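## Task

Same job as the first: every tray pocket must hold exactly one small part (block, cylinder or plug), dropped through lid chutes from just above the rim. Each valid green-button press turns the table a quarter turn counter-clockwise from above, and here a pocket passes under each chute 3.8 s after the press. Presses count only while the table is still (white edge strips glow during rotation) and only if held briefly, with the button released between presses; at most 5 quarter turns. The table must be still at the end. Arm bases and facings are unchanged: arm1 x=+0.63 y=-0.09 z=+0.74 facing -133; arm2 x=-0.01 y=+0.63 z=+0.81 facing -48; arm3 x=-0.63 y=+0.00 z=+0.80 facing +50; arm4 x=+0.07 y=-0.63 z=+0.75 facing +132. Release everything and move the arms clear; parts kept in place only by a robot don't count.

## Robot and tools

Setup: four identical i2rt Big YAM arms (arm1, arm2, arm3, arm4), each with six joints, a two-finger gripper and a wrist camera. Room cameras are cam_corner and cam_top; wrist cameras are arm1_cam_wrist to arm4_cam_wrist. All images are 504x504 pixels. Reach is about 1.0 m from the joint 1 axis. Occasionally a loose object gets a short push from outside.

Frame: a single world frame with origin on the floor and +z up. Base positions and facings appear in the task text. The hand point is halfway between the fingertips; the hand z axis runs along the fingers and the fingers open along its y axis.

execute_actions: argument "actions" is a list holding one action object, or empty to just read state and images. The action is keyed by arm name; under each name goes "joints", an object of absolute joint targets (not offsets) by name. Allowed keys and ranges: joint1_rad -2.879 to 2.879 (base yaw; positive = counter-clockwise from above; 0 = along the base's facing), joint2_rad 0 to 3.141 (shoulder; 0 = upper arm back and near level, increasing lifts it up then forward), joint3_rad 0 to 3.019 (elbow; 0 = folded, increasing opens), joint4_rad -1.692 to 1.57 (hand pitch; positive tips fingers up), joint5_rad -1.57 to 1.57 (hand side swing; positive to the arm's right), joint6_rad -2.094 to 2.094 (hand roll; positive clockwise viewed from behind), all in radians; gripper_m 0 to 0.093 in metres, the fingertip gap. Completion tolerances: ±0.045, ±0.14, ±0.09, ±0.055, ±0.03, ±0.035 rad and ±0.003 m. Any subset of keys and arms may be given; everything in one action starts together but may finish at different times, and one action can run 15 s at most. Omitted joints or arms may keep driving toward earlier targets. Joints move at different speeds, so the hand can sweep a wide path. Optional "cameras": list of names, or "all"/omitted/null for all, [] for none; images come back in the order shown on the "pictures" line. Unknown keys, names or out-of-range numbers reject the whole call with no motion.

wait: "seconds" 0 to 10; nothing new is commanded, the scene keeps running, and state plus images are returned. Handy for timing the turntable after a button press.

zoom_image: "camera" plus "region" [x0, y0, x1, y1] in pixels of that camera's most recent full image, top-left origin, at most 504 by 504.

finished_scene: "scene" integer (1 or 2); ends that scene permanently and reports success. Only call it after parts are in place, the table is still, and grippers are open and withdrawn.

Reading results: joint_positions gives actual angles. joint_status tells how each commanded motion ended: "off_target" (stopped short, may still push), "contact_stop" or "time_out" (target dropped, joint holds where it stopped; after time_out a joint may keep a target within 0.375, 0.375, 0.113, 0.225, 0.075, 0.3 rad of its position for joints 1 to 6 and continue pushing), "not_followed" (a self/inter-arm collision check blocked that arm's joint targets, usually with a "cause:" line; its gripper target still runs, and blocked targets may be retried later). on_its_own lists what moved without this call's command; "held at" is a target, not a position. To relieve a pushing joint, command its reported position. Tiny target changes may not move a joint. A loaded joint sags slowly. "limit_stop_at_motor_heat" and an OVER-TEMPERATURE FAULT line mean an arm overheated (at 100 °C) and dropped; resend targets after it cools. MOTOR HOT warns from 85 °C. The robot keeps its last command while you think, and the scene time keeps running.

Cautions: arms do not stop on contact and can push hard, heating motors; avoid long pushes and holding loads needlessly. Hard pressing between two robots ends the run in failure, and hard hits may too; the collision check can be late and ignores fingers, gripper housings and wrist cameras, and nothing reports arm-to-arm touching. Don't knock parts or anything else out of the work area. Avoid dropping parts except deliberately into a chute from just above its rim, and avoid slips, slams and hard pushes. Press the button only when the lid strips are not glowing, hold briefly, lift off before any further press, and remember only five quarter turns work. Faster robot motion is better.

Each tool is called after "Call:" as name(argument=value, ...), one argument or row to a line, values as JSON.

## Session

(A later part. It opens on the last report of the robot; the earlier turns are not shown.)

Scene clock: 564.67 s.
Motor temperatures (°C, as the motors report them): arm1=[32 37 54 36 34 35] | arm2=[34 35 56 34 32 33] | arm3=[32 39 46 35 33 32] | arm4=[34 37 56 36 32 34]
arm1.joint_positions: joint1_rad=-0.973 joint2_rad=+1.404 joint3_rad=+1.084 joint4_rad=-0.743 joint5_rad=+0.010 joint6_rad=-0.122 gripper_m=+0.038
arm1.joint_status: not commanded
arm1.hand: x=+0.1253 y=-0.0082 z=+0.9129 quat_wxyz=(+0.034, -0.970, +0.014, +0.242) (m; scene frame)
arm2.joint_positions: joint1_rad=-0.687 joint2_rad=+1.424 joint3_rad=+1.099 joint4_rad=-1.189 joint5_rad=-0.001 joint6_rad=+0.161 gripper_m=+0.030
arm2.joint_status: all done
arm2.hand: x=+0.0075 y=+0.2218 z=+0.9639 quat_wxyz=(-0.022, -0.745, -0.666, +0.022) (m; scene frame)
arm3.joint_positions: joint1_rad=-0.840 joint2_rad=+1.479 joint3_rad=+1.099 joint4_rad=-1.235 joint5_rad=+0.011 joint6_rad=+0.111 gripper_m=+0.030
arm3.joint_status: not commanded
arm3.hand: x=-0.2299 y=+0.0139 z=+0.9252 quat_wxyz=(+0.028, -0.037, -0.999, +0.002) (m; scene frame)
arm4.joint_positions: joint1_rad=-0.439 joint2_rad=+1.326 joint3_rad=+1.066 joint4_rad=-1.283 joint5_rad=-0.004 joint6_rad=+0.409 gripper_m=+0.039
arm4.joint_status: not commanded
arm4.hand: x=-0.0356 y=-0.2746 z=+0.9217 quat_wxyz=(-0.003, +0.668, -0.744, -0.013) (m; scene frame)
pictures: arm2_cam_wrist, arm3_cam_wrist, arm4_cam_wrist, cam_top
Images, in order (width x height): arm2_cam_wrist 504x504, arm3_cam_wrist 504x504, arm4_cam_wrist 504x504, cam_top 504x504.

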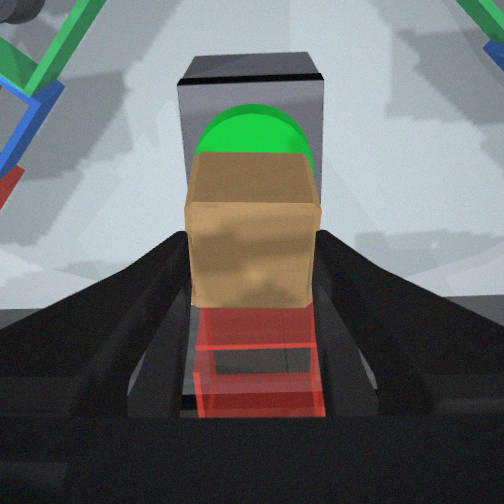

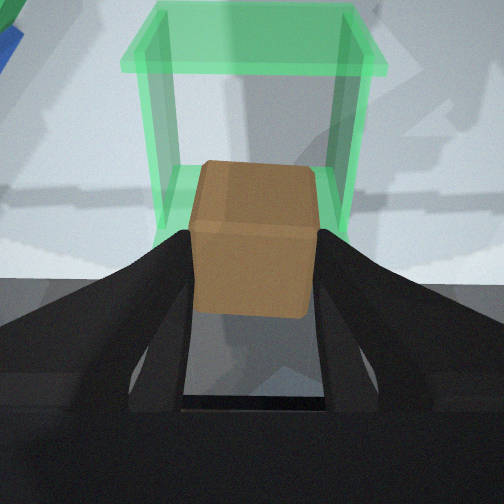

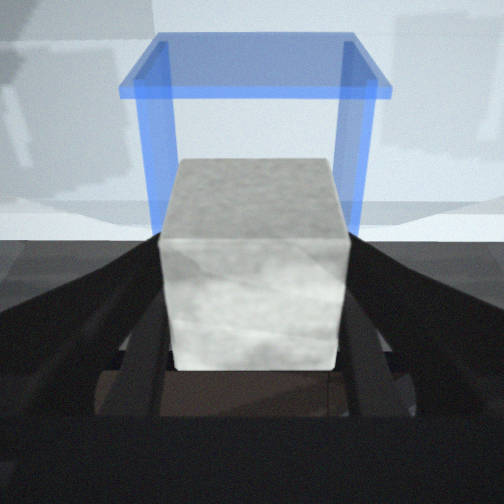

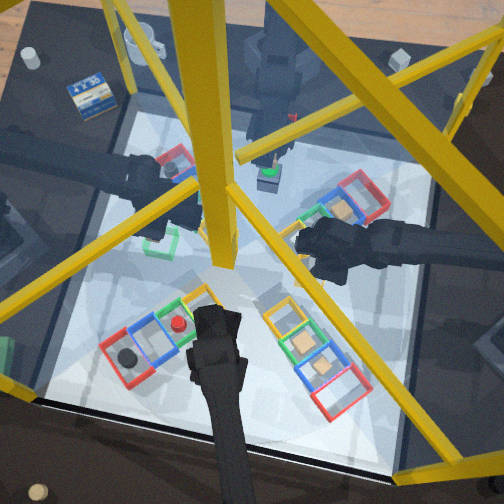

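Call:
execute_actions(
  actions=[
    {"arm2":{"joints":{"joint2_rad":1.575}}},
  ],
  cameras=[],
)

Call:
execute_actions(
  actions=[
    {"arm2":{"joints":{"joint2_rad":1.10,"joint1_rad":-0.64}}},
  ],
  cameras=[],
)

Call:
execute_actions(
  actions=[
    {"arm2":{"joints":{"joint3_rad":0.731}}},
  ],
  cameras=[],
)

Call:
wait(
  seconds=0.35,
)

Call:
execute_actions(
  actions=[
    {"arm1":{"joints":{"gripper_m":0.06}},"arm4":{"joints":{"gripper_m":0.06}},"arm2":{"joints":{"gripper_m":0.05}},"arm3":{"joints":{"gripper_m":0.05}}},
  ],
)

Scene clock: 576.03 s.
Motor temperatures (°C, as the motors report them): arm1=[32 37 54 36 34 35] | arm2=[34 35 57 34 32 33] | arm3=[32 39 46 35 33 32] | arm4=[34 37 56 36 32 34]
arm1.joint_positions: joint1_rad=-0.973 joint2_rad=+1.404 joint3_rad=+1.084 joint4_rad=-0.743 joint5_rad=+0.010 joint6_rad=-0.122 gripper_m=+0.038
arm1.joint_status: not commanded
arm1.hand: x=+0.1253 y=-0.0082 z=+0.9129 quat_wxyz=(+0.034, -0.970, +0.014, +0.242) (m; scene frame)
arm2.joint_positions: joint1_rad=-0.687 joint2_rad=+1.526 joint3_rad=+1.137 joint4_rad=-1.190 joint5_rad=-0.002 joint6_rad=+0.162 gripper_m=+0.030
arm2.joint_status: all done
arm2.hand: x=+0.0081 y=+0.2071 z=+0.9371 quat_wxyz=(+0.004, -0.746, -0.666, +0.001) (m; scene frame)
arm3.joint_positions: joint1_rad=-0.840 joint2_rad=+1.479 joint3_rad=+1.099 joint4_rad=-1.235 joint5_rad=+0.011 joint6_rad=+0.111 gripper_m=+0.030
arm3.joint_status: not commanded
arm3.hand: x=-0.2299 y=+0.0139 z=+0.9252 quat_wxyz=(+0.028, -0.037, -0.999, +0.002) (m; scene frame)
arm4.joint_positions: joint1_rad=-0.439 joint2_rad=+1.326 joint3_rad=+1.066 joint4_rad=-1.283 joint5_rad=-0.004 joint6_rad=+0.409 gripper_m=+0.039
arm4.joint_status: not commanded
arm4.hand: x=-0.0356 y=-0.2746 z=+0.9217 quat_wxyz=(-0.003, +0.668, -0.744, -0.013) (m; scene frame)
pictures: none
No camera images: the call's "cameras" was empty. Leave "cameras" out to get every camera's image.

Scene clock: 577.40 s.
Motor temperatures (°C, as the motors report them): arm1=[32 37 55 36 34 35] | arm2=[34 35 57 34 32 33] | arm3=[32 39 46 35 33 32] | arm4=[34 37 56 36 32 34]
arm1.joint_positions: joint1_rad=-0.973 joint2_rad=+1.404 joint3_rad=+1.084 joint4_rad=-0.743 joint5_rad=+0.010 joint6_rad=-0.122 gripper_m=+0.038
arm1.joint_status: not commanded
arm1.hand: x=+0.1253 y=-0.0082 z=+0.9129 quat_wxyz=(+0.034, -0.970, +0.014, +0.242) (m; scene frame)
arm2.joint_positions: joint1_rad=-0.639 joint2_rad=+1.098 joint3_rad=+1.120 joint4_rad=-1.190 joint5_rad=-0.001 joint6_rad=+0.162 gripper_m=+0.030
arm2.joint_status: all done
arm2.hand: x=+0.0260 y=+0.2452 z=+1.0966 quat_wxyz=(-0.158, -0.714, -0.671, +0.126) (m; scene frame)
arm3.joint_positions: joint1_rad=-0.840 joint2_rad=+1.479 joint3_rad=+1.099 joint4_rad=-1.235 joint5_rad=+0.011 joint6_rad=+0.111 gripper_m=+0.030
arm3.joint_status: not commanded
arm3.hand: x=-0.2299 y=+0.0139 z=+0.9252 quat_wxyz=(+0.028, -0.037, -0.999, +0.002) (m; scene frame)
arm4.joint_positions: joint1_rad=-0.439 joint2_rad=+1.326 joint3_rad=+1.066 joint4_rad=-1.283 joint5_rad=-0.004 joint6_rad=+0.409 gripper_m=+0.039
arm4.joint_status: not commanded
arm4.hand: x=-0.0356 y=-0.2746 z=+0.9217 quat_wxyz=(-0.003, +0.668, -0.744, -0.013) (m; scene frame)
pictures: none
No camera images: the call's "cameras" was empty. Leave "cameras" out to get every camera's image.

Scene clock: 578.53 s.
Motor temperatures (°C, as the motors report them): arm1=[32 37 55 36 34 35] | arm2=[34 35 57 34 32 33] | arm3=[32 39 46 35 33 32] | arm4=[34 37 56 36 32 34]
arm1.joint_positions: joint1_rad=-0.973 joint2_rad=+1.404 joint3_rad=+1.084 joint4_rad=-0.743 joint5_rad=+0.010 joint6_rad=-0.122 gripper_m=+0.038
arm1.joint_status: not commanded
arm1.hand: x=+0.1253 y=-0.0082 z=+0.9129 quat_wxyz=(+0.034, -0.970, +0.014, +0.242) (m; scene frame)
arm2.joint_positions: joint1_rad=-0.639 joint2_rad=+1.099 joint3_rad=+0.724 joint4_rad=-1.189 joint5_rad=-0.001 joint6_rad=+0.162 gripper_m=+0.030
arm2.joint_status: all done
arm2.hand: x=+0.0130 y=+0.3643 z=+0.9286 quat_wxyz=(-0.002, -0.729, -0.684, +0.007) (m; scene frame)
arm3.joint_positions: joint1_rad=-0.840 joint2_rad=+1.479 joint3_rad=+1.099 joint4_rad=-1.235 joint5_rad=+0.011 joint6_rad=+0.111 gripper_m=+0.030
arm3.joint_status: not commanded
arm3.hand: x=-0.2299 y=+0.0139 z=+0.9252 quat_wxyz=(+0.028, -0.037, -0.999, +0.002) (m; scene frame)
arm4.joint_positions: joint1_rad=-0.439 joint2_rad=+1.326 joint3_rad=+1.066 joint4_rad=-1.283 joint5_rad=-0.004 joint6_rad=+0.409 gripper_m=+0.039
arm4.joint_status: not commanded
arm4.hand: x=-0.0356 y=-0.2746 z=+0.9217 quat_wxyz=(-0.003, +0.668, -0.744, -0.013) (m; scene frame)
pictures: none
No camera images: the call's "cameras" was empty. Leave "cameras" out to get every camera's image.

Scene clock: 578.90 s.
Motor temperatures (°C, as the motors report them): arm1=[32 37 55 36 34 35] | arm2=[34 35 57 34 32 33] | arm3=[32 39 46 35 33 32] | arm4=[34 37 56 36 32 34]
arm1.joint_positions: joint1_rad=-0.973 joint2_rad=+1.404 joint3_rad=+1.084 joint4_rad=-0.743 joint5_rad=+0.010 joint6_rad=-0.122 gripper_m=+0.038
arm1.joint_status: not commanded
arm1.hand: x=+0.1253 y=-0.0082 z=+0.9129 quat_wxyz=(+0.034, -0.970, +0.014, +0.242) (m; scene frame)
arm2.joint_positions: joint1_rad=-0.639 joint2_rad=+1.099 joint3_rad=+0.724 joint4_rad=-1.189 joint5_rad=-0.001 joint6_rad=+0.162 gripper_m=+0.030
arm2.joint_status: all done
arm2.hand: x=+0.0130 y=+0.3643 z=+0.9286 quat_wxyz=(-0.002, -0.729, -0.684, +0.007) (m; scene frame)
arm3.joint_positions: joint1_rad=-0.840 joint2_rad=+1.479 joint3_rad=+1.099 joint4_rad=-1.235 joint5_rad=+0.011 joint6_rad=+0.111 gripper_m=+0.030
arm3.joint_status: not commanded
arm3.hand: x=-0.2299 y=+0.0139 z=+0.9252 quat_wxyz=(+0.028, -0.037, -0.999, +0.002) (m; scene frame)
arm4.joint_positions: joint1_rad=-0.439 joint2_rad=+1.326 joint3_rad=+1.066 joint4_rad=-1.283 joint5_rad=-0.004 joint6_rad=+0.409 gripper_m=+0.039
arm4.joint_status: not commanded
arm4.hand: x=-0.0356 y=-0.2746 z=+0.9217 quat_wxyz=(-0.003, +0.668, -0.744, -0.013) (m; scene frame)
wait: 0.37 s; at rest by 0.27 s
pictures: arm1_cam_wrist, arm2_cam_wrist, arm3_cam_wrist, arm4_cam_wrist, cam_corner, cam_top
Images, in order (width x height): arm1_cam_wrist 504x504, arm2_cam_wrist 504x504, arm3_cam_wrist 504x504, arm4_cam_wrist 504x504, cam_corner 504x504, cam_top 504x504.

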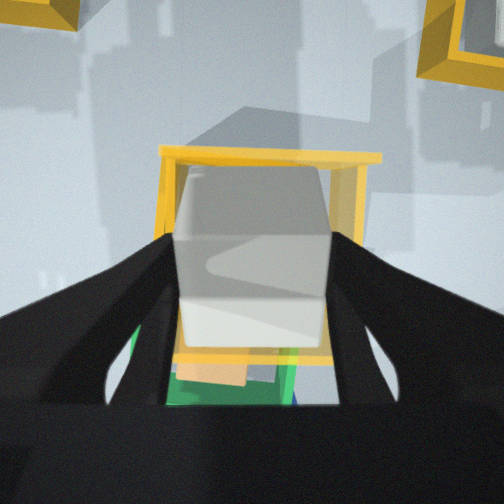

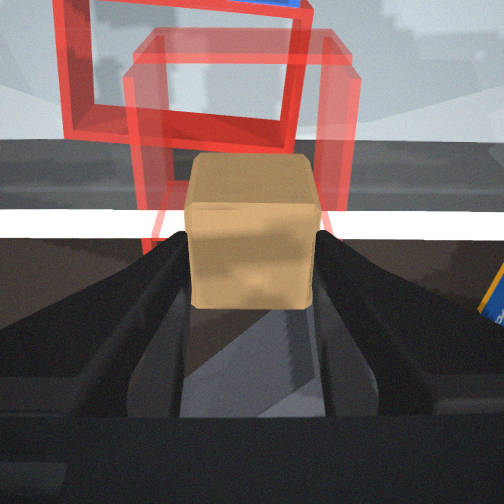

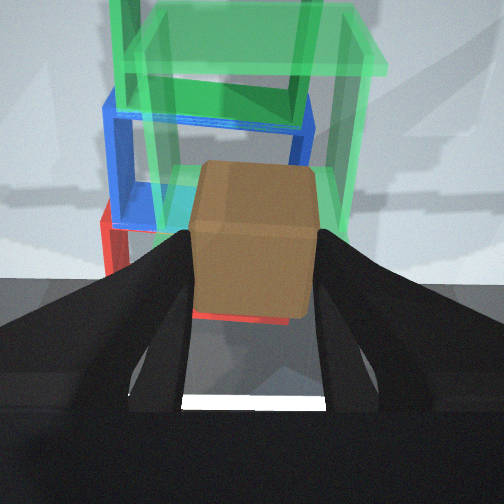

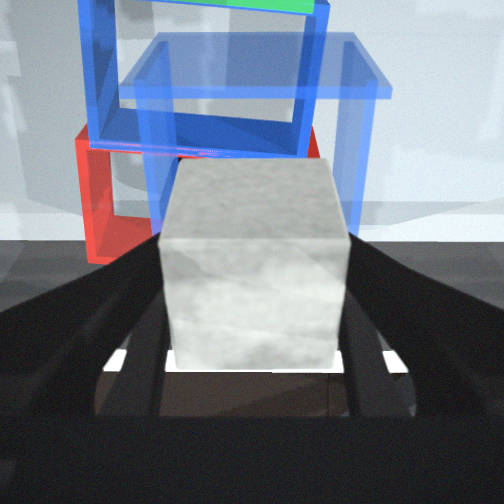

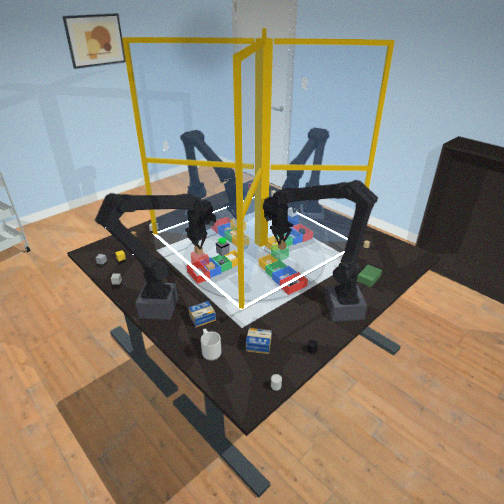

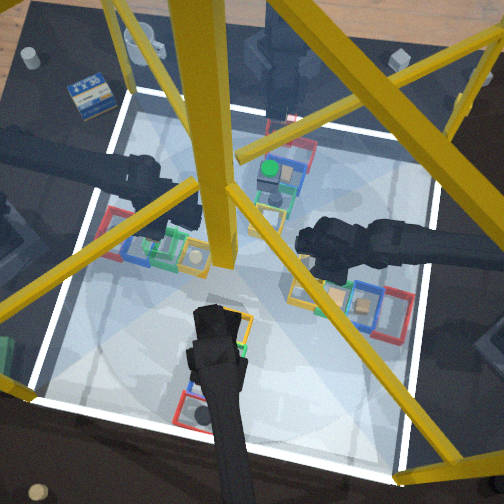

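Scene clock: 579.47 s.
Motor temperatures (°C, as the motors report them): arm1=[32 37 55 36 34 35] | arm2=[34 35 57 34 32 33] | arm3=[32 39 46 35 33 32] | arm4=[34 37 56 36 32 34]
arm1.joint_positions: joint1_rad=-0.973 joint2_rad=+1.404 joint3_rad=+1.084 joint4_rad=-0.743 joint5_rad=+0.010 joint6_rad=-0.122 gripper_m=+0.060
arm1.joint_status: all done
arm1.hand: x=+0.1253 y=-0.0082 z=+0.9129 quat_wxyz=(+0.034, -0.970, +0.014, +0.242) (m; scene frame)
arm2.joint_positions: joint1_rad=-0.639 joint2_rad=+1.099 joint3_rad=+0.724 joint4_rad=-1.189 joint5_rad=-0.001 joint6_rad=+0.162 gripper_m=+0.050
arm2.joint_status: all done
arm2.hand: x=+0.0130 y=+0.3643 z=+0.9286 quat_wxyz=(-0.002, -0.729, -0.684, +0.007) (m; scene frame)
arm3.joint_positions: joint1_rad=-0.840 joint2_rad=+1.479 joint3_rad=+1.099 joint4_rad=-1.235 joint5_rad=+0.011 joint6_rad=+0.111 gripper_m=+0.050
arm3.joint_status: all done
arm3.hand: x=-0.2299 y=+0.0139 z=+0.9252 quat_wxyz=(+0.028, -0.037, -0.999, +0.002) (m; scene frame)
arm4.joint_positions: joint1_rad=-0.439 joint2_rad=+1.326 joint3_rad=+1.066 joint4_rad=-1.283 joint5_rad=-0.004 joint6_rad=+0.409 gripper_m=+0.060
arm4.joint_status: all done
arm4.hand: x=-0.0356 y=-0.2746 z=+0.9217 quat_wxyz=(-0.003, +0.668, -0.744, -0.013) (m; scene frame)
pictures: arm1_cam_wrist, arm2_cam_wrist, arm3_cam_wrist, arm4_cam_wrist, cam_corner, cam_top
Images, in order (width x height): arm1_cam_wrist 504x504, arm2_cam_wrist 504x504, arm3_cam_wrist 504x504, arm4_cam_wrist 504x504, cam_corner 504x504, cam_top 504x504.

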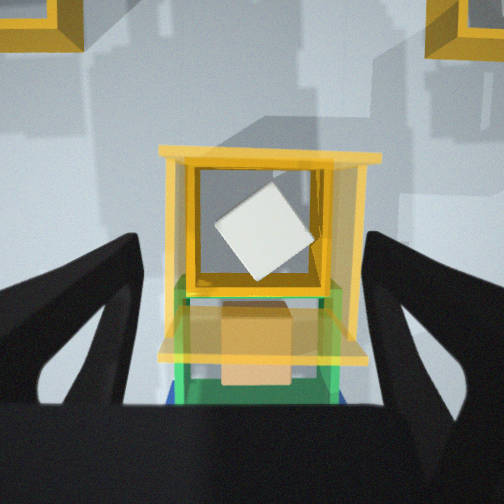

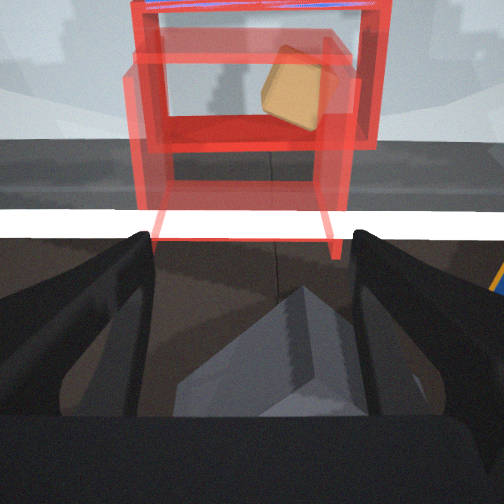

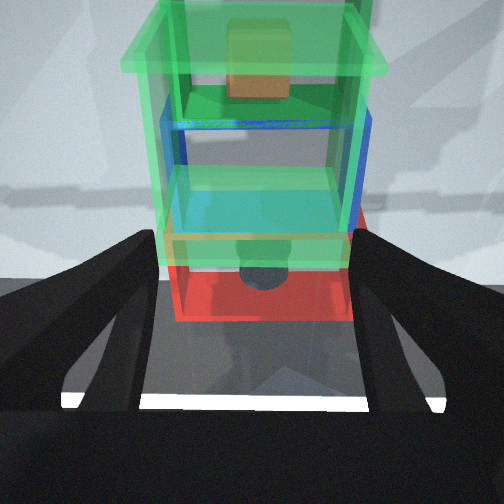

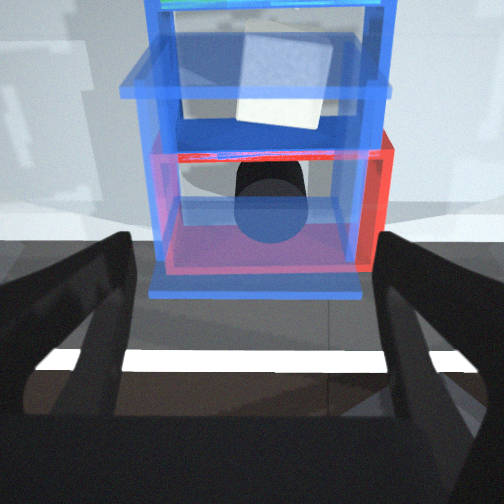

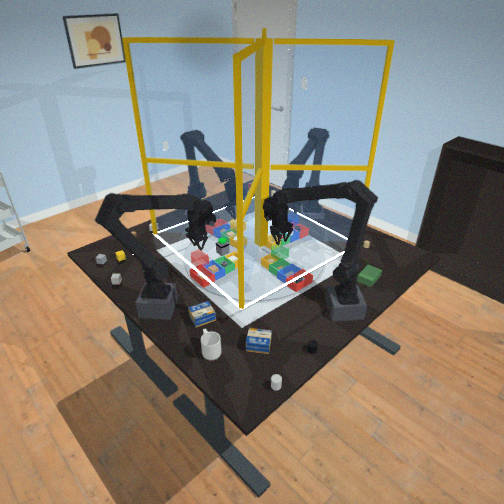

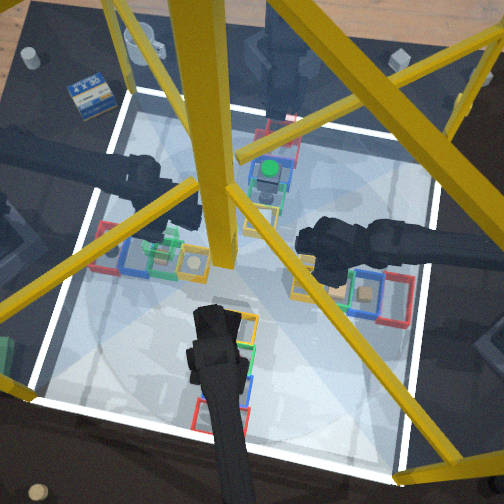

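Call:
execute_actions(
  actions=[
    {"arm1":{"joints":{"joint2_rad":0.9}},"arm4":{"joints":{"joint2_rad":1.0}},"arm3":{"joints":{"joint2_rad":1.0}},"arm2":{"joints":{"joint2_rad":0.9,"joint3_rad":0.9}}},
  ],
  cameras=[],
)

Call:
execute_actions(
  actions=[
    {"arm1":{"joints":{"joint2_rad":0.7,"joint3_rad":0.85,"joint4_rad":-1.68}},"arm4":{"joints":{"joint3_rad":0.95,"joint4_rad":-1.5}},"arm3":{"joints":{"joint3_rad":0.95,"joint4_rad":-1.5}},"arm2":{"joints":{"joint1_rad":1.05,"joint4_rad":-1.5,"joint6_rad":0.0,"gripper_m":0.08}}},
  ],
  cameras=[],
)

Call:
execute_actions(
  actions=[
    {"arm1":{"joints":{"joint1_rad":0.56,"joint6_rad":0.0,"gripper_m":0.07}},"arm4":{"joints":{"joint1_rad":0.64,"joint6_rad":0.0,"gripper_m":0.07}},"arm2":{"joints":{"joint2_rad":1.25,"joint3_rad":0.95,"joint4_rad":-1.25}}},
  ],
  cameras=["arm2_cam_wrist","cam_top"],
)

Scene clock: 589.57 s.
Motor temperatures (°C, as the motors report them): arm1=[32 37 55 36 34 35] | arm2=[34 35 56 34 32 33] | arm3=[32 39 46 35 33 32] | arm4=[34 37 56 36 32 34]
arm1.joint_positions: joint1_rad=-0.973 joint2_rad=+0.891 joint3_rad=+1.090 joint4_rad=-0.743 joint5_rad=+0.010 joint6_rad=-0.122 gripper_m=+0.060
arm1.joint_status: all done
arm1.hand: x=+0.2079 y=-0.0184 z=+1.1501 quat_wxyz=(+0.066, -0.874, +0.015, +0.480) (m; scene frame)
arm2.joint_positions: joint1_rad=-0.639 joint2_rad=+0.896 joint3_rad=+0.883 joint4_rad=-1.189 joint5_rad=-0.001 joint6_rad=+0.162 gripper_m=+0.050
arm2.joint_status: all done
arm2.hand: x=+0.0180 y=+0.3236 z=+1.0501 quat_wxyz=(-0.145, -0.716, -0.673, +0.116) (m; scene frame)
arm3.joint_positions: joint1_rad=-0.840 joint2_rad=+0.991 joint3_rad=+1.092 joint4_rad=-1.236 joint5_rad=+0.011 joint6_rad=+0.111 gripper_m=+0.050
arm3.joint_status: all done
arm3.hand: x=-0.2712 y=+0.0105 z=+1.0993 quat_wxyz=(-0.210, -0.039, -0.977, -0.015) (m; scene frame)
arm4.joint_positions: joint1_rad=-0.439 joint2_rad=+0.992 joint3_rad=+1.066 joint4_rad=-1.283 joint5_rad=-0.004 joint6_rad=+0.409 gripper_m=+0.060
arm4.joint_status: all done
arm4.hand: x=-0.0260 y=-0.3054 z=+1.0343 quat_wxyz=(-0.073, +0.657, -0.732, -0.164) (m; scene frame)
pictures: none
No camera images: the call's "cameras" was empty. Leave "cameras" out to get every camera's image.

Scene clock: 591.40 s.
Motor temperatures (°C, as the motors report them): arm1=[32 37 54 36 34 35] | arm2=[34 35 56 34 32 33] | arm3=[32 39 46 35 33 32] | arm4=[34 37 56 36 32 34]
arm1.joint_positions: joint1_rad=-0.973 joint2_rad=+0.693 joint3_rad=+0.859 joint4_rad=-1.664 joint5_rad=+0.010 joint6_rad=-0.122 gripper_m=+0.060
arm1.joint_status: all done
arm1.hand: x=+0.4604 y=-0.0570 z=+0.9807 quat_wxyz=(+0.005, -1.000, +0.012, +0.029) (m; scene frame)
arm2.joint_positions: joint1_rad=+1.047 joint2_rad=+0.896 joint3_rad=+0.883 joint4_rad=-1.489 joint5_rad=-0.002 joint6_rad=+0.009 gripper_m=+0.080
arm2.joint_status: all done
arm2.hand: x=+0.2200 y=+0.6811 z=+1.0309 quat_wxyz=(-0.030, +0.102, -0.994, -0.003) (m; scene frame)
arm3.joint_positions: joint1_rad=-0.840 joint2_rad=+0.995 joint3_rad=+0.940 joint4_rad=-1.485 joint5_rad=+0.011 joint6_rad=+0.111 gripper_m=+0.050
arm3.joint_status: all done
arm3.hand: x=-0.3658 y=+0.0080 z=+1.0187 quat_wxyz=(-0.009, -0.038, -0.999, -0.001) (m; scene frame)
arm4.joint_positions: joint1_rad=-0.439 joint2_rad=+0.995 joint3_rad=+0.946 joint4_rad=-1.491 joint5_rad=-0.004 joint6_rad=+0.409 gripper_m=+0.060
arm4.joint_status: all done
arm4.hand: x=-0.0029 y=-0.3797 z=+0.9725 quat_wxyz=(-0.004, +0.668, -0.744, -0.015) (m; scene frame)
pictures: none
No camera images: the call's "cameras" was empty. Leave "cameras" out to get every camera's image.

Scene clock: 593.17 s.
Motor temperatures (°C, as the motors report them): arm1=[32 37 54 36 34 35] | arm2=[34 35 56 34 32 33] | arm3=[32 39 46 35 33 32] | arm4=[34 37 55 36 32 34]
arm1.joint_positions: joint1_rad=+0.555 joint2_rad=+0.693 joint3_rad=+0.859 joint4_rad=-1.664 joint5_rad=+0.010 joint6_rad=-0.008 gripper_m=+0.070
arm1.joint_status: all done
arm1.hand: x=+0.5931 y=-0.2488 z=+0.9845 quat_wxyz=(-0.028, -0.768, -0.640, +0.029) (m; scene frame)
arm2.joint_positions: joint1_rad=+1.047 joint2_rad=+1.255 joint3_rad=+0.920 joint4_rad=-1.261 joint5_rad=-0.002 joint6_rad=+0.009 gripper_m=+0.080
arm2.joint_status: all done
arm2.hand: x=+0.3037 y=+0.6989 z=+0.9519 quat_wxyz=(+0.017, +0.102, -0.995, +0.002) (m; scene frame)
arm3.joint_positions: joint1_rad=-0.840 joint2_rad=+0.995 joint3_rad=+0.940 joint4_rad=-1.485 joint5_rad=+0.011 joint6_rad=+0.111 gripper_m=+0.050
arm3.joint_status: not commanded
arm3.hand: x=-0.3658 y=+0.0080 z=+1.0187 quat_wxyz=(-0.009, -0.038, -0.999, -0.001) (m; scene frame)
arm4.joint_positions: joint1_rad=+0.632 joint2_rad=+0.995 joint3_rad=+0.946 joint4_rad=-1.491 joint5_rad=-0.006 joint6_rad=+0.015 gripper_m=+0.070
arm4.joint_status: all done
arm4.hand: x=-0.1818 y=-0.5784 z=+0.9729 quat_wxyz=(+0.002, +0.994, -0.107, -0.016) (m; scene frame)
pictures: arm2_cam_wrist, cam_top
Images, in order (width x height): arm2_cam_wrist 504x504, cam_top 504x504.

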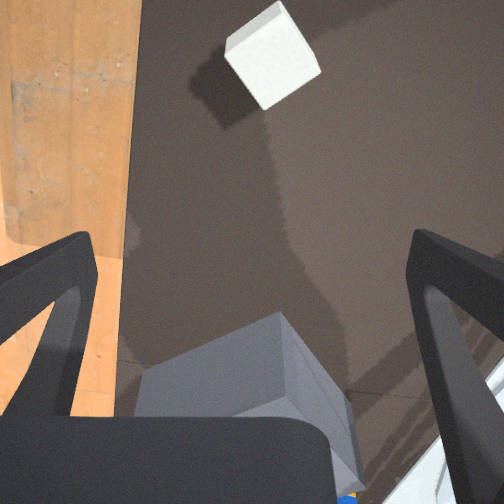

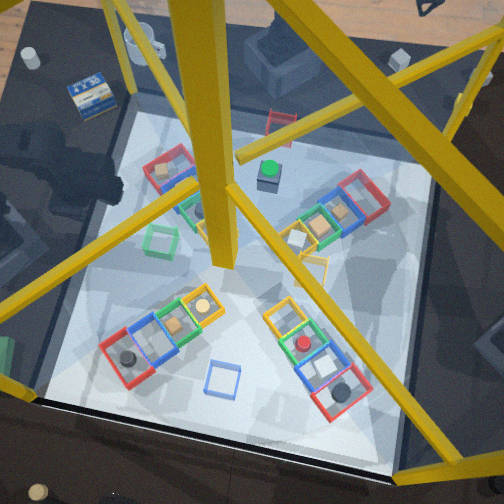

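Call:
execute_actions(
  actions=[
    {"arm1":{"joints":{"joint1_rad":0.585,"joint2_rad":1.246,"joint3_rad":0.99,"joint4_rad":-1.27}},"arm4":{"joints":{"joint1_rad":0.665,"joint2_rad":1.68,"joint3_rad":1.44,"joint4_rad":-1.28}},"arm2":{"joints":{"joint1_rad":1.005,"joint2_rad":1.44,"joint3_rad":0.732,"joint4_rad":-0.845,"joint6_rad":-0.63}}},
  ],
  cameras=["arm1_cam_wrist","arm2_cam_wrist","arm4_cam_wrist"],
)

Scene clock: 614.00 s.
Motor temperatures (°C, as the motors report them): arm1=[32 36 51 36 34 35] | arm2=[34 35 57 34 32 33] | arm3=[32 38 47 35 33 32] | arm4=[34 37 53 36 32 34]
arm1.joint_positions: joint1_rad=+0.578 joint2_rad=+1.248 joint3_rad=+0.964 joint4_rad=-1.285 joint5_rad=+0.010 joint6_rad=-0.008 gripper_m=+0.070
arm1.joint_status: all done
arm1.hand: x=+0.5708 y=-0.4129 z=+0.9014 quat_wxyz=(-0.005, -0.761, -0.649, +0.002) (m; scene frame)
arm2.joint_positions: joint1_rad=+1.007 joint2_rad=+1.443 joint3_rad=+0.714 joint4_rad=-0.857 joint5_rad=-0.002 joint6_rad=-0.619 gripper_m=+0.080
arm2.joint_status: all done
arm2.hand: x=+0.3041 y=+0.6853 z=+0.8263 quat_wxyz=(+0.011, +0.386, -0.923, -0.002) (m; scene frame)
arm3.joint_positions: joint1_rad=-0.840 joint2_rad=+0.995 joint3_rad=+0.940 joint4_rad=-1.485 joint5_rad=+0.011 joint6_rad=+0.111 gripper_m=+0.050
arm3.joint_status: not commanded
arm3.hand: x=-0.3658 y=+0.0080 z=+1.0187 quat_wxyz=(-0.009, -0.038, -0.999, -0.001) (m; scene frame)
arm4.joint_positions: joint1_rad=+0.652 joint2_rad=+1.701 joint3_rad=+1.386 joint4_rad=-1.284 joint5_rad=-0.006 joint6_rad=+0.015 gripper_m=+0.070
arm4.joint_status: all done
arm4.hand: x=-0.4119 y=-0.5424 z=+0.8847 quat_wxyz=(+0.005, +0.995, -0.097, +0.014) (m; scene frame)
pictures: arm1_cam_wrist, arm2_cam_wrist, arm4_cam_wrist
Images, in order (width x height): arm1_cam_wrist 504x504, arm2_cam_wrist 504x504, arm4_cam_wrist 504x504.

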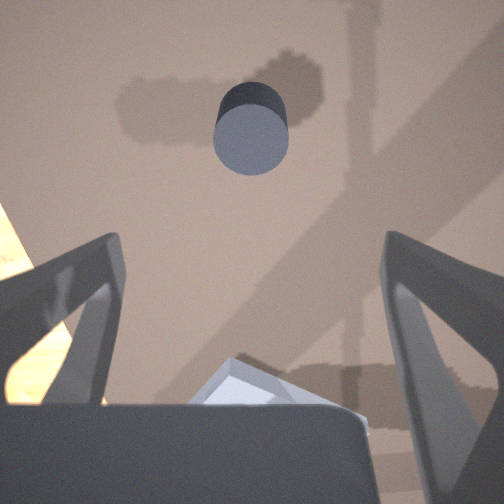

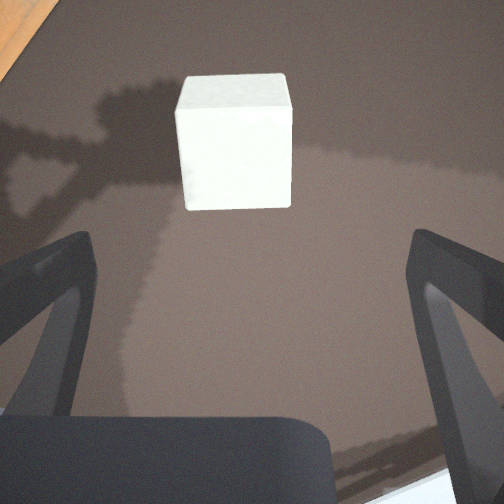

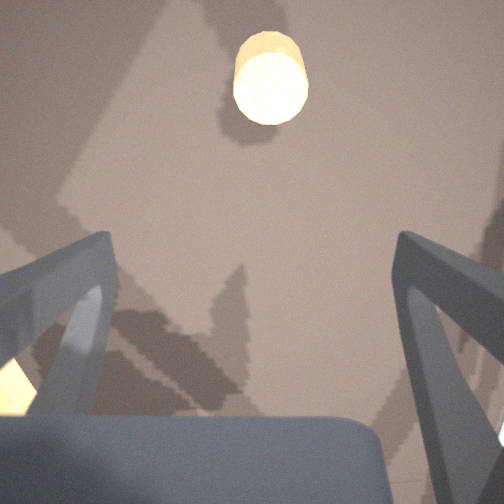

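Call:
execute_actions(
  actions=[
    {"arm1":{"joints":{"joint2_rad":1.42,"joint3_rad":0.715,"joint4_rad":-0.84}},"arm4":{"joints":{"joint1_rad":0.63,"joint2_rad":1.83,"joint3_rad":1.22,"joint4_rad":-0.935}},"arm2":{"joints":{"joint2_rad":1.612,"joint3_rad":0.645,"joint4_rad":-0.575}}},
  ],
  cameras=["arm1_cam_wrist","arm2_cam_wrist","arm4_cam_wrist"],
)

Scene clock: 632.93 s.
Motor temperatures (°C, as the motors report them): arm1=[32 36 52 36 34 35] | arm2=[34 35 55 34 32 33] | arm3=[32 38 47 35 33 32] | arm4=[34 38 55 36 32 34]
arm1.joint_positions: joint1_rad=+0.578 joint2_rad=+1.430 joint3_rad=+0.713 joint4_rad=-0.856 joint5_rad=+0.010 joint6_rad=-0.008 gripper_m=+0.070
arm1.joint_status: all done
arm1.hand: x=+0.5744 y=-0.4044 z=+0.7610 quat_wxyz=(-0.004, -0.761, -0.649, +0.000) (m; scene frame)
arm2.joint_positions: joint1_rad=+1.007 joint2_rad=+1.617 joint3_rad=+0.638 joint4_rad=-0.587 joint5_rad=-0.002 joint6_rad=-0.620 gripper_m=+0.080
arm2.joint_status: all done
arm2.hand: x=+0.3027 y=+0.6848 z=+0.7544 quat_wxyz=(+0.002, +0.386, -0.923, +0.000) (m; scene frame)
arm3.joint_positions: joint1_rad=-0.840 joint2_rad=+0.995 joint3_rad=+0.940 joint4_rad=-1.485 joint5_rad=+0.011 joint6_rad=+0.111 gripper_m=+0.050
arm3.joint_status: not commanded
arm3.hand: x=-0.3658 y=+0.0080 z=+1.0187 quat_wxyz=(-0.009, -0.038, -0.999, -0.001) (m; scene frame)
arm4.joint_positions: joint1_rad=+0.643 joint2_rad=+1.856 joint3_rad=+1.209 joint4_rad=-0.947 joint5_rad=-0.006 joint6_rad=+0.015 gripper_m=+0.070
arm4.joint_status: all done
arm4.hand: x=-0.4092 y=-0.5383 z=+0.7505 quat_wxyz=(+0.005, +0.995, -0.101, +0.011) (m; scene frame)
pictures: arm1_cam_wrist, arm2_cam_wrist, arm4_cam_wrist
Images, in order (width x height): arm1_cam_wrist 504x504, arm2_cam_wrist 504x504, arm4_cam_wrist 504x504.

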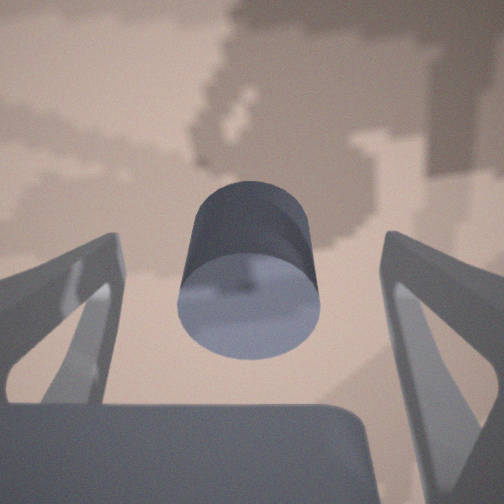

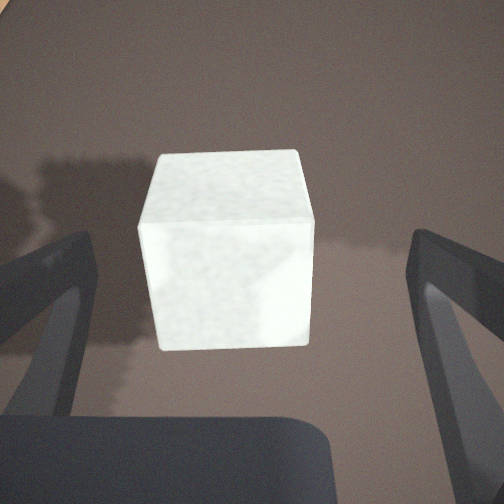

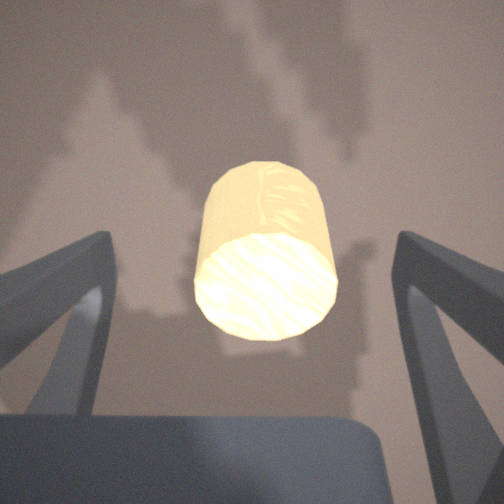

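Call:
execute_actions(
  actions=[
    {"arm1":{"joints":{"joint4_rad":-0.895}},"arm4":{"joints":{"gripper_m":0.015}},"arm2":{"joints":{"gripper_m":0.02}}},
  ],
  cameras=["arm1_cam_wrist","arm2_cam_wrist","arm4_cam_wrist"],
)

Call:
execute_actions(
  actions=[
    {"arm1":{"joints":{"gripper_m":0.015}},"arm4":{"joints":{"joint2_rad":1.4}},"arm2":{"joints":{"joint2_rad":1.15}}},
  ],
  cameras=["arm1_cam_wrist","arm2_cam_wrist","arm4_cam_wrist"],
)

Scene clock: 640.33 s.
Motor temperatures (°C, as the motors report them): arm1=[32 36 51 36 34 35] | arm2=[34 35 54 34 32 33] | arm3=[32 38 47 35 33 32] | arm4=[34 38 54 36 32 34]
arm1.joint_positions: joint1_rad=+0.578 joint2_rad=+1.430 joint3_rad=+0.713 joint4_rad=-0.880 joint5_rad=+0.010 joint6_rad=-0.008 gripper_m=+0.070
arm1.joint_status: all done
arm1.hand: x=+0.5753 y=-0.3988 z=+0.7611 quat_wxyz=(+0.004, -0.760, -0.649, -0.009) (m; scene frame)
arm2.joint_positions: joint1_rad=+1.007 joint2_rad=+1.617 joint3_rad=+0.638 joint4_rad=-0.587 joint5_rad=-0.002 joint6_rad=-0.620 gripper_m=+0.039
arm2.joint_status: gripper_m off_target (ended at +0.039, target +0.020)
arm2.hand: x=+0.3027 y=+0.6848 z=+0.7544 quat_wxyz=(+0.002, +0.386, -0.922, +0.000) (m; scene frame)
arm3.joint_positions: joint1_rad=-0.840 joint2_rad=+0.995 joint3_rad=+0.940 joint4_rad=-1.485 joint5_rad=+0.011 joint6_rad=+0.111 gripper_m=+0.050
arm3.joint_status: not commanded
arm3.hand: x=-0.3658 y=+0.0080 z=+1.0187 quat_wxyz=(-0.009, -0.038, -0.999, -0.001) (m; scene frame)
arm4.joint_positions: joint1_rad=+0.643 joint2_rad=+1.856 joint3_rad=+1.209 joint4_rad=-0.947 joint5_rad=-0.006 joint6_rad=+0.014 gripper_m=+0.031
arm4.joint_status: gripper_m off_target (ended at +0.031, target +0.015)
arm4.hand: x=-0.4092 y=-0.5384 z=+0.7505 quat_wxyz=(+0.005, +0.995, -0.101, +0.011) (m; scene frame)
pictures: arm1_cam_wrist, arm2_cam_wrist, arm4_cam_wrist
Images, in order (width x height): arm1_cam_wrist 504x504, arm2_cam_wrist 504x504, arm4_cam_wrist 504x504.

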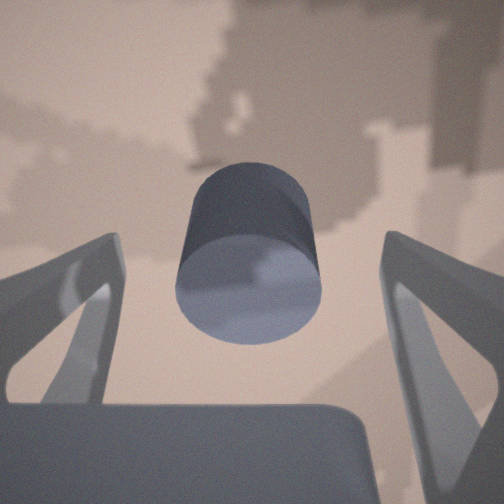

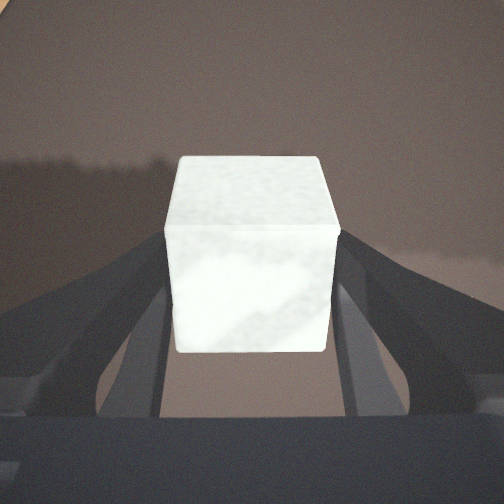

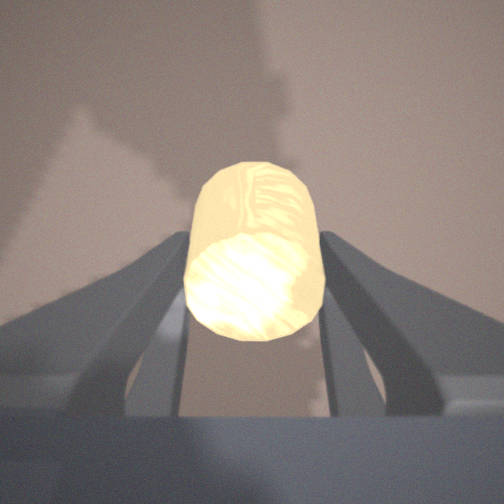

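Scene clock: 641.70 s.
Motor temperatures (°C, as the motors report them): arm1=[32 36 51 36 34 35] | arm2=[34 35 54 34 32 33] | arm3=[32 38 47 35 33 32] | arm4=[34 38 54 36 32 34]
arm1.joint_positions: joint1_rad=+0.578 joint2_rad=+1.402 joint3_rad=+0.726 joint4_rad=-0.881 joint5_rad=+0.009 joint6_rad=-0.008 gripper_m=+0.015
arm1.joint_status: all done
arm1.hand: x=+0.5738 y=-0.4074 z=+0.7734 quat_wxyz=(-0.009, -0.761, -0.649, +0.006) (m; scene frame)
arm2.joint_positions: joint1_rad=+1.007 joint2_rad=+1.141 joint3_rad=+0.638 joint4_rad=-0.587 joint5_rad=-0.002 joint6_rad=-0.620 gripper_m=+0.039
arm2.joint_status: all done
arm2.hand: x=+0.3559 y=+0.6946 z=+0.9120 quat_wxyz=(-0.228, +0.376, -0.897, +0.052) (m; scene frame)
arm3.joint_positions: joint1_rad=-0.840 joint2_rad=+0.995 joint3_rad=+0.940 joint4_rad=-1.485 joint5_rad=+0.011 joint6_rad=+0.111 gripper_m=+0.050
arm3.joint_status: not commanded
arm3.hand: x=-0.3658 y=+0.0080 z=+1.0187 quat_wxyz=(-0.009, -0.038, -0.999, -0.001) (m; scene frame)
arm4.joint_positions: joint1_rad=+0.643 joint2_rad=+1.394 joint3_rad=+1.209 joint4_rad=-0.946 joint5_rad=-0.006 joint6_rad=+0.014 gripper_m=+0.031
arm4.joint_status: all done
arm4.hand: x=-0.4185 y=-0.5362 z=+0.9746 quat_wxyz=(-0.015, +0.971, -0.098, -0.218) (m; scene frame)
pictures: arm1_cam_wrist, arm2_cam_wrist, arm4_cam_wrist
Images, in order (width x height): arm1_cam_wrist 504x504, arm2_cam_wrist 504x504, arm4_cam_wrist 504x504.

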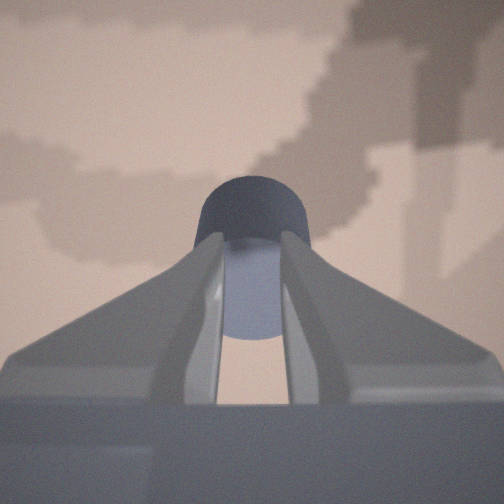

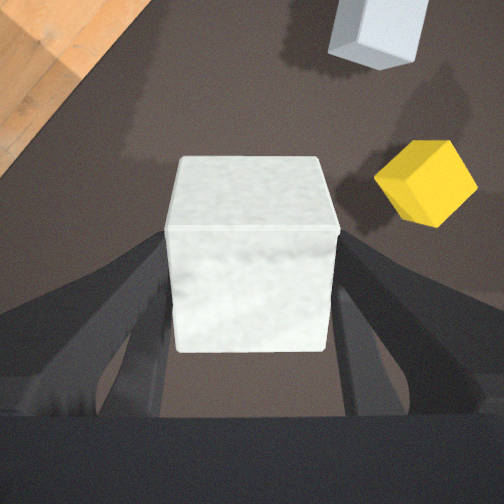

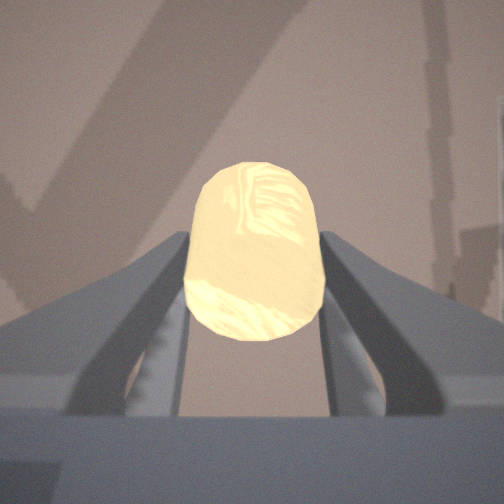

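Call:
execute_actions(
  actions=[
    {"arm1":{"joints":{"gripper_m":0.07}},"arm4":{"joints":{"joint2_rad":1.0,"joint3_rad":0.95,"joint4_rad":-1.5}},"arm2":{"joints":{"joint2_rad":1.0,"joint3_rad":1.0,"joint4_rad":-1.5}}},
  ],
  cameras=["arm1_cam_wrist"],
)

Scene clock: 649.23 s.
Motor temperatures (°C, as the motors report them): arm1=[32 36 50 36 34 35] | arm2=[34 35 54 35 32 33] | arm3=[32 38 47 35 33 32] | arm4=[34 38 53 36 32 34]
arm1.joint_positions: joint1_rad=+0.578 joint2_rad=+1.402 joint3_rad=+0.726 joint4_rad=-0.881 joint5_rad=+0.009 joint6_rad=-0.008 gripper_m=+0.070
arm1.joint_status: all done
arm1.hand: x=+0.5738 y=-0.4074 z=+0.7734 quat_wxyz=(-0.009, -0.761, -0.649, +0.006) (m; scene frame)
arm2.joint_positions: joint1_rad=+1.007 joint2_rad=+0.993 joint3_rad=+0.980 joint4_rad=-1.489 joint5_rad=-0.002 joint6_rad=-0.620 gripper_m=+0.039
arm2.joint_status: all done
arm2.hand: x=+0.2551 y=+0.6776 z=+1.0467 quat_wxyz=(-0.029, +0.386, -0.922, +0.007) (m; scene frame)
arm3.joint_positions: joint1_rad=-0.840 joint2_rad=+0.995 joint3_rad=+0.940 joint4_rad=-1.485 joint5_rad=+0.011 joint6_rad=+0.111 gripper_m=+0.050
arm3.joint_status: not commanded
arm3.hand: x=-0.3658 y=+0.0080 z=+1.0187 quat_wxyz=(-0.009, -0.038, -0.999, -0.001) (m; scene frame)
arm4.joint_positions: joint1_rad=+0.643 joint2_rad=+0.988 joint3_rad=+0.955 joint4_rad=-1.491 joint5_rad=-0.006 joint6_rad=+0.014 gripper_m=+0.031
arm4.joint_status: all done
arm4.hand: x=-0.1841 y=-0.5809 z=+0.9778 quat_wxyz=(+0.002, +0.995, -0.101, -0.024) (m; scene frame)
pictures: arm1_cam_wrist
Images, in order (width x height): arm1_cam_wrist 504x504.

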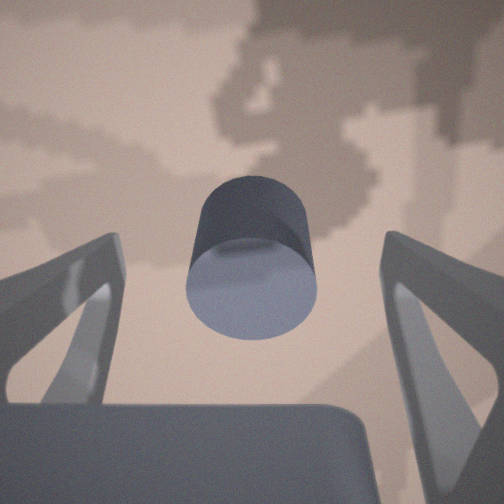

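Call:
execute_actions(
  actions=[
    {"arm1":{"joints":{"joint2_rad":1.425,"joint3_rad":0.668,"joint4_rad":-0.805}},"arm4":{"joints":{"joint1_rad":-0.446,"joint6_rad":0.395}},"arm2":{"joints":{"joint1_rad":-0.69,"joint6_rad":0.17}}},
  ],
  cameras=["arm1_cam_wrist"],
)

Scene clock: 662.43 s.
Motor temperatures (°C, as the motors report them): arm1=[32 36 49 36 34 35] | arm2=[34 35 56 34 32 33] | arm3=[32 38 47 35 33 32] | arm4=[34 37 52 36 32 34]
arm1.joint_positions: joint1_rad=+0.578 joint2_rad=+1.406 joint3_rad=+0.676 joint4_rad=-0.822 joint5_rad=+0.009 joint6_rad=-0.008 gripper_m=+0.070
arm1.joint_status: all done
arm1.hand: x=+0.5757 y=-0.3973 z=+0.7577 quat_wxyz=(-0.011, -0.761, -0.649, +0.008) (m; scene frame)
arm2.joint_positions: joint1_rad=-0.688 joint2_rad=+0.997 joint3_rad=+0.980 joint4_rad=-1.489 joint5_rad=-0.001 joint6_rad=+0.160 gripper_m=+0.039
arm2.joint_status: all done
arm2.hand: x=+0.0012 y=+0.3603 z=+1.0493 quat_wxyz=(-0.025, -0.745, -0.666, +0.024) (m; scene frame)
arm3.joint_positions: joint1_rad=-0.840 joint2_rad=+0.995 joint3_rad=+0.940 joint4_rad=-1.485 joint5_rad=+0.011 joint6_rad=+0.111 gripper_m=+0.050
arm3.joint_status: not commanded
arm3.hand: x=-0.3658 y=+0.0080 z=+1.0187 quat_wxyz=(-0.009, -0.038, -0.999, -0.001) (m; scene frame)
arm4.joint_positions: joint1_rad=-0.438 joint2_rad=+0.992 joint3_rad=+0.955 joint4_rad=-1.491 joint5_rad=-0.007 joint6_rad=+0.380 gripper_m=+0.031
arm4.joint_status: all done
arm4.hand: x=-0.0040 y=-0.3779 z=+0.9766 quat_wxyz=(-0.006, +0.679, -0.734, -0.021) (m; scene frame)
pictures: arm1_cam_wrist
Images, in order (width x height): arm1_cam_wrist 504x504.

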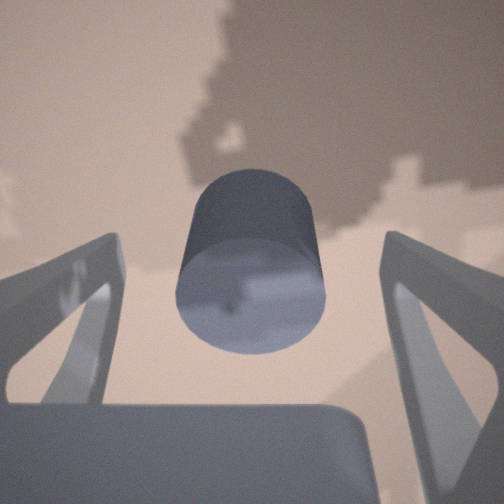

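Call:
execute_actions(
  actions=[
    {"arm1":{"joints":{"joint2_rad":1.45}},"arm4":{"joints":{"joint2_rad":1.11,"joint3_rad":1.115,"joint4_rad":-1.27}},"arm2":{"joints":{"joint2_rad":1.1,"joint3_rad":1.13,"joint4_rad":-1.175}}},
  ],
  cameras=["arm1_cam_wrist"],
)

Scene clock: 671.87 s.
Motor temperatures (°C, as the motors report them): arm1=[32 36 49 36 34 35] | arm2=[34 35 57 34 32 33] | arm3=[32 38 47 35 33 32] | arm4=[34 37 52 36 32 34]
arm1.joint_positions: joint1_rad=+0.578 joint2_rad=+1.431 joint3_rad=+0.676 joint4_rad=-0.822 joint5_rad=+0.009 joint6_rad=-0.008 gripper_m=+0.070
arm1.joint_status: all done
arm1.hand: x=+0.5764 y=-0.3943 z=+0.7500 quat_wxyz=(-0.003, -0.761, -0.649, -0.002) (m; scene frame)
arm2.joint_positions: joint1_rad=-0.688 joint2_rad=+1.104 joint3_rad=+1.088 joint4_rad=-1.191 joint5_rad=-0.001 joint6_rad=+0.160 gripper_m=+0.039
arm2.joint_status: all done
arm2.hand: x=+0.0068 y=+0.2503 z=+1.0793 quat_wxyz=(-0.140, -0.732, -0.656, +0.118) (m; scene frame)
arm3.joint_positions: joint1_rad=-0.840 joint2_rad=+0.995 joint3_rad=+0.940 joint4_rad=-1.485 joint5_rad=+0.011 joint6_rad=+0.111 gripper_m=+0.050
arm3.joint_status: not commanded
arm3.hand: x=-0.3658 y=+0.0080 z=+1.0187 quat_wxyz=(-0.009, -0.038, -0.999, -0.001) (m; scene frame)
arm4.joint_positions: joint1_rad=-0.438 joint2_rad=+1.120 joint3_rad=+1.062 joint4_rad=-1.283 joint5_rad=-0.007 joint6_rad=+0.380 gripper_m=+0.031
arm4.joint_status: all done
arm4.hand: x=-0.0311 y=-0.2907 z=+0.9904 quat_wxyz=(-0.045, +0.675, -0.729, -0.104) (m; scene frame)
pictures: arm1_cam_wrist
Images, in order (width x height): arm1_cam_wrist 504x504.

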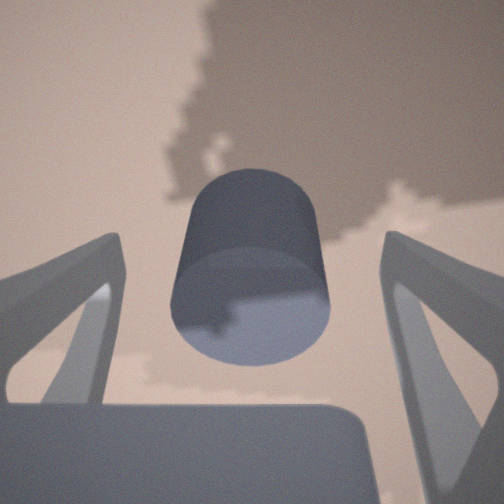

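Call:
execute_actions(
  actions=[
    {"arm1":{"joints":{"gripper_m":0.02}},"arm4":{"joints":{"joint2_rad":1.32}},"arm2":{"joints":{"joint2_rad":1.39}}},
  ],
  cameras=["arm1_cam_wrist","arm2_cam_wrist","arm4_cam_wrist"],
)

Scene clock: 678.97 s.
Motor temperatures (°C, as the motors report them): arm1=[32 36 48 36 34 35] | arm2=[34 35 58 35 32 33] | arm3=[32 37 47 35 33 32] | arm4=[34 37 54 36 32 34]
arm1.joint_positions: joint1_rad=+0.578 joint2_rad=+1.431 joint3_rad=+0.676 joint4_rad=-0.821 joint5_rad=+0.008 joint6_rad=-0.007 gripper_m=+0.035
arm1.joint_status: gripper_m off_target (ended at +0.035, target +0.020)
arm1.hand: x=+0.5764 y=-0.3944 z=+0.7500 quat_wxyz=(-0.003, -0.761, -0.649, -0.002) (m; scene frame)
arm2.joint_positions: joint1_rad=-0.688 joint2_rad=+1.393 joint3_rad=+1.099 joint4_rad=-1.186 joint5_rad=-0.001 joint6_rad=+0.160 gripper_m=+0.039
arm2.joint_status: all done
arm2.hand: x=+0.0074 y=+0.2217 z=+0.9759 quat_wxyz=(-0.035, -0.744, -0.666, +0.032) (m; scene frame)
arm3.joint_positions: joint1_rad=-0.840 joint2_rad=+0.995 joint3_rad=+0.940 joint4_rad=-1.485 joint5_rad=+0.011 joint6_rad=+0.111 gripper_m=+0.050
arm3.joint_status: not commanded
arm3.hand: x=-0.3658 y=+0.0080 z=+1.0187 quat_wxyz=(-0.009, -0.038, -0.999, -0.001) (m; scene frame)
arm4.joint_positions: joint1_rad=-0.438 joint2_rad=+1.340 joint3_rad=+1.065 joint4_rad=-1.280 joint5_rad=-0.007 joint6_rad=+0.380 gripper_m=+0.031
arm4.joint_status: all done
arm4.hand: x=-0.0363 y=-0.2741 z=+0.9164 quat_wxyz=(+0.000, +0.679, -0.734, -0.008) (m; scene frame)
pictures: arm1_cam_wrist, arm2_cam_wrist, arm4_cam_wrist
Images, in order (width x height): arm1_cam_wrist 504x504, arm2_cam_wrist 504x504, arm4_cam_wrist 504x504.

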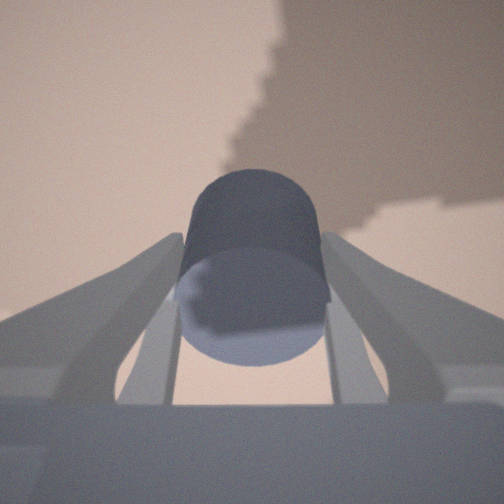

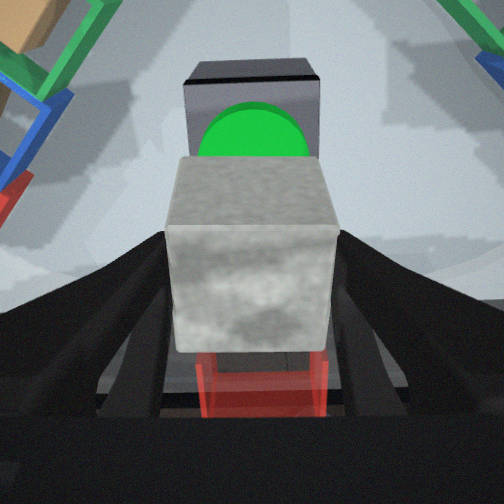

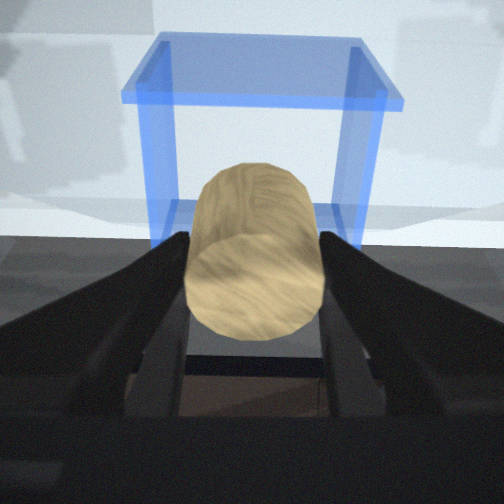

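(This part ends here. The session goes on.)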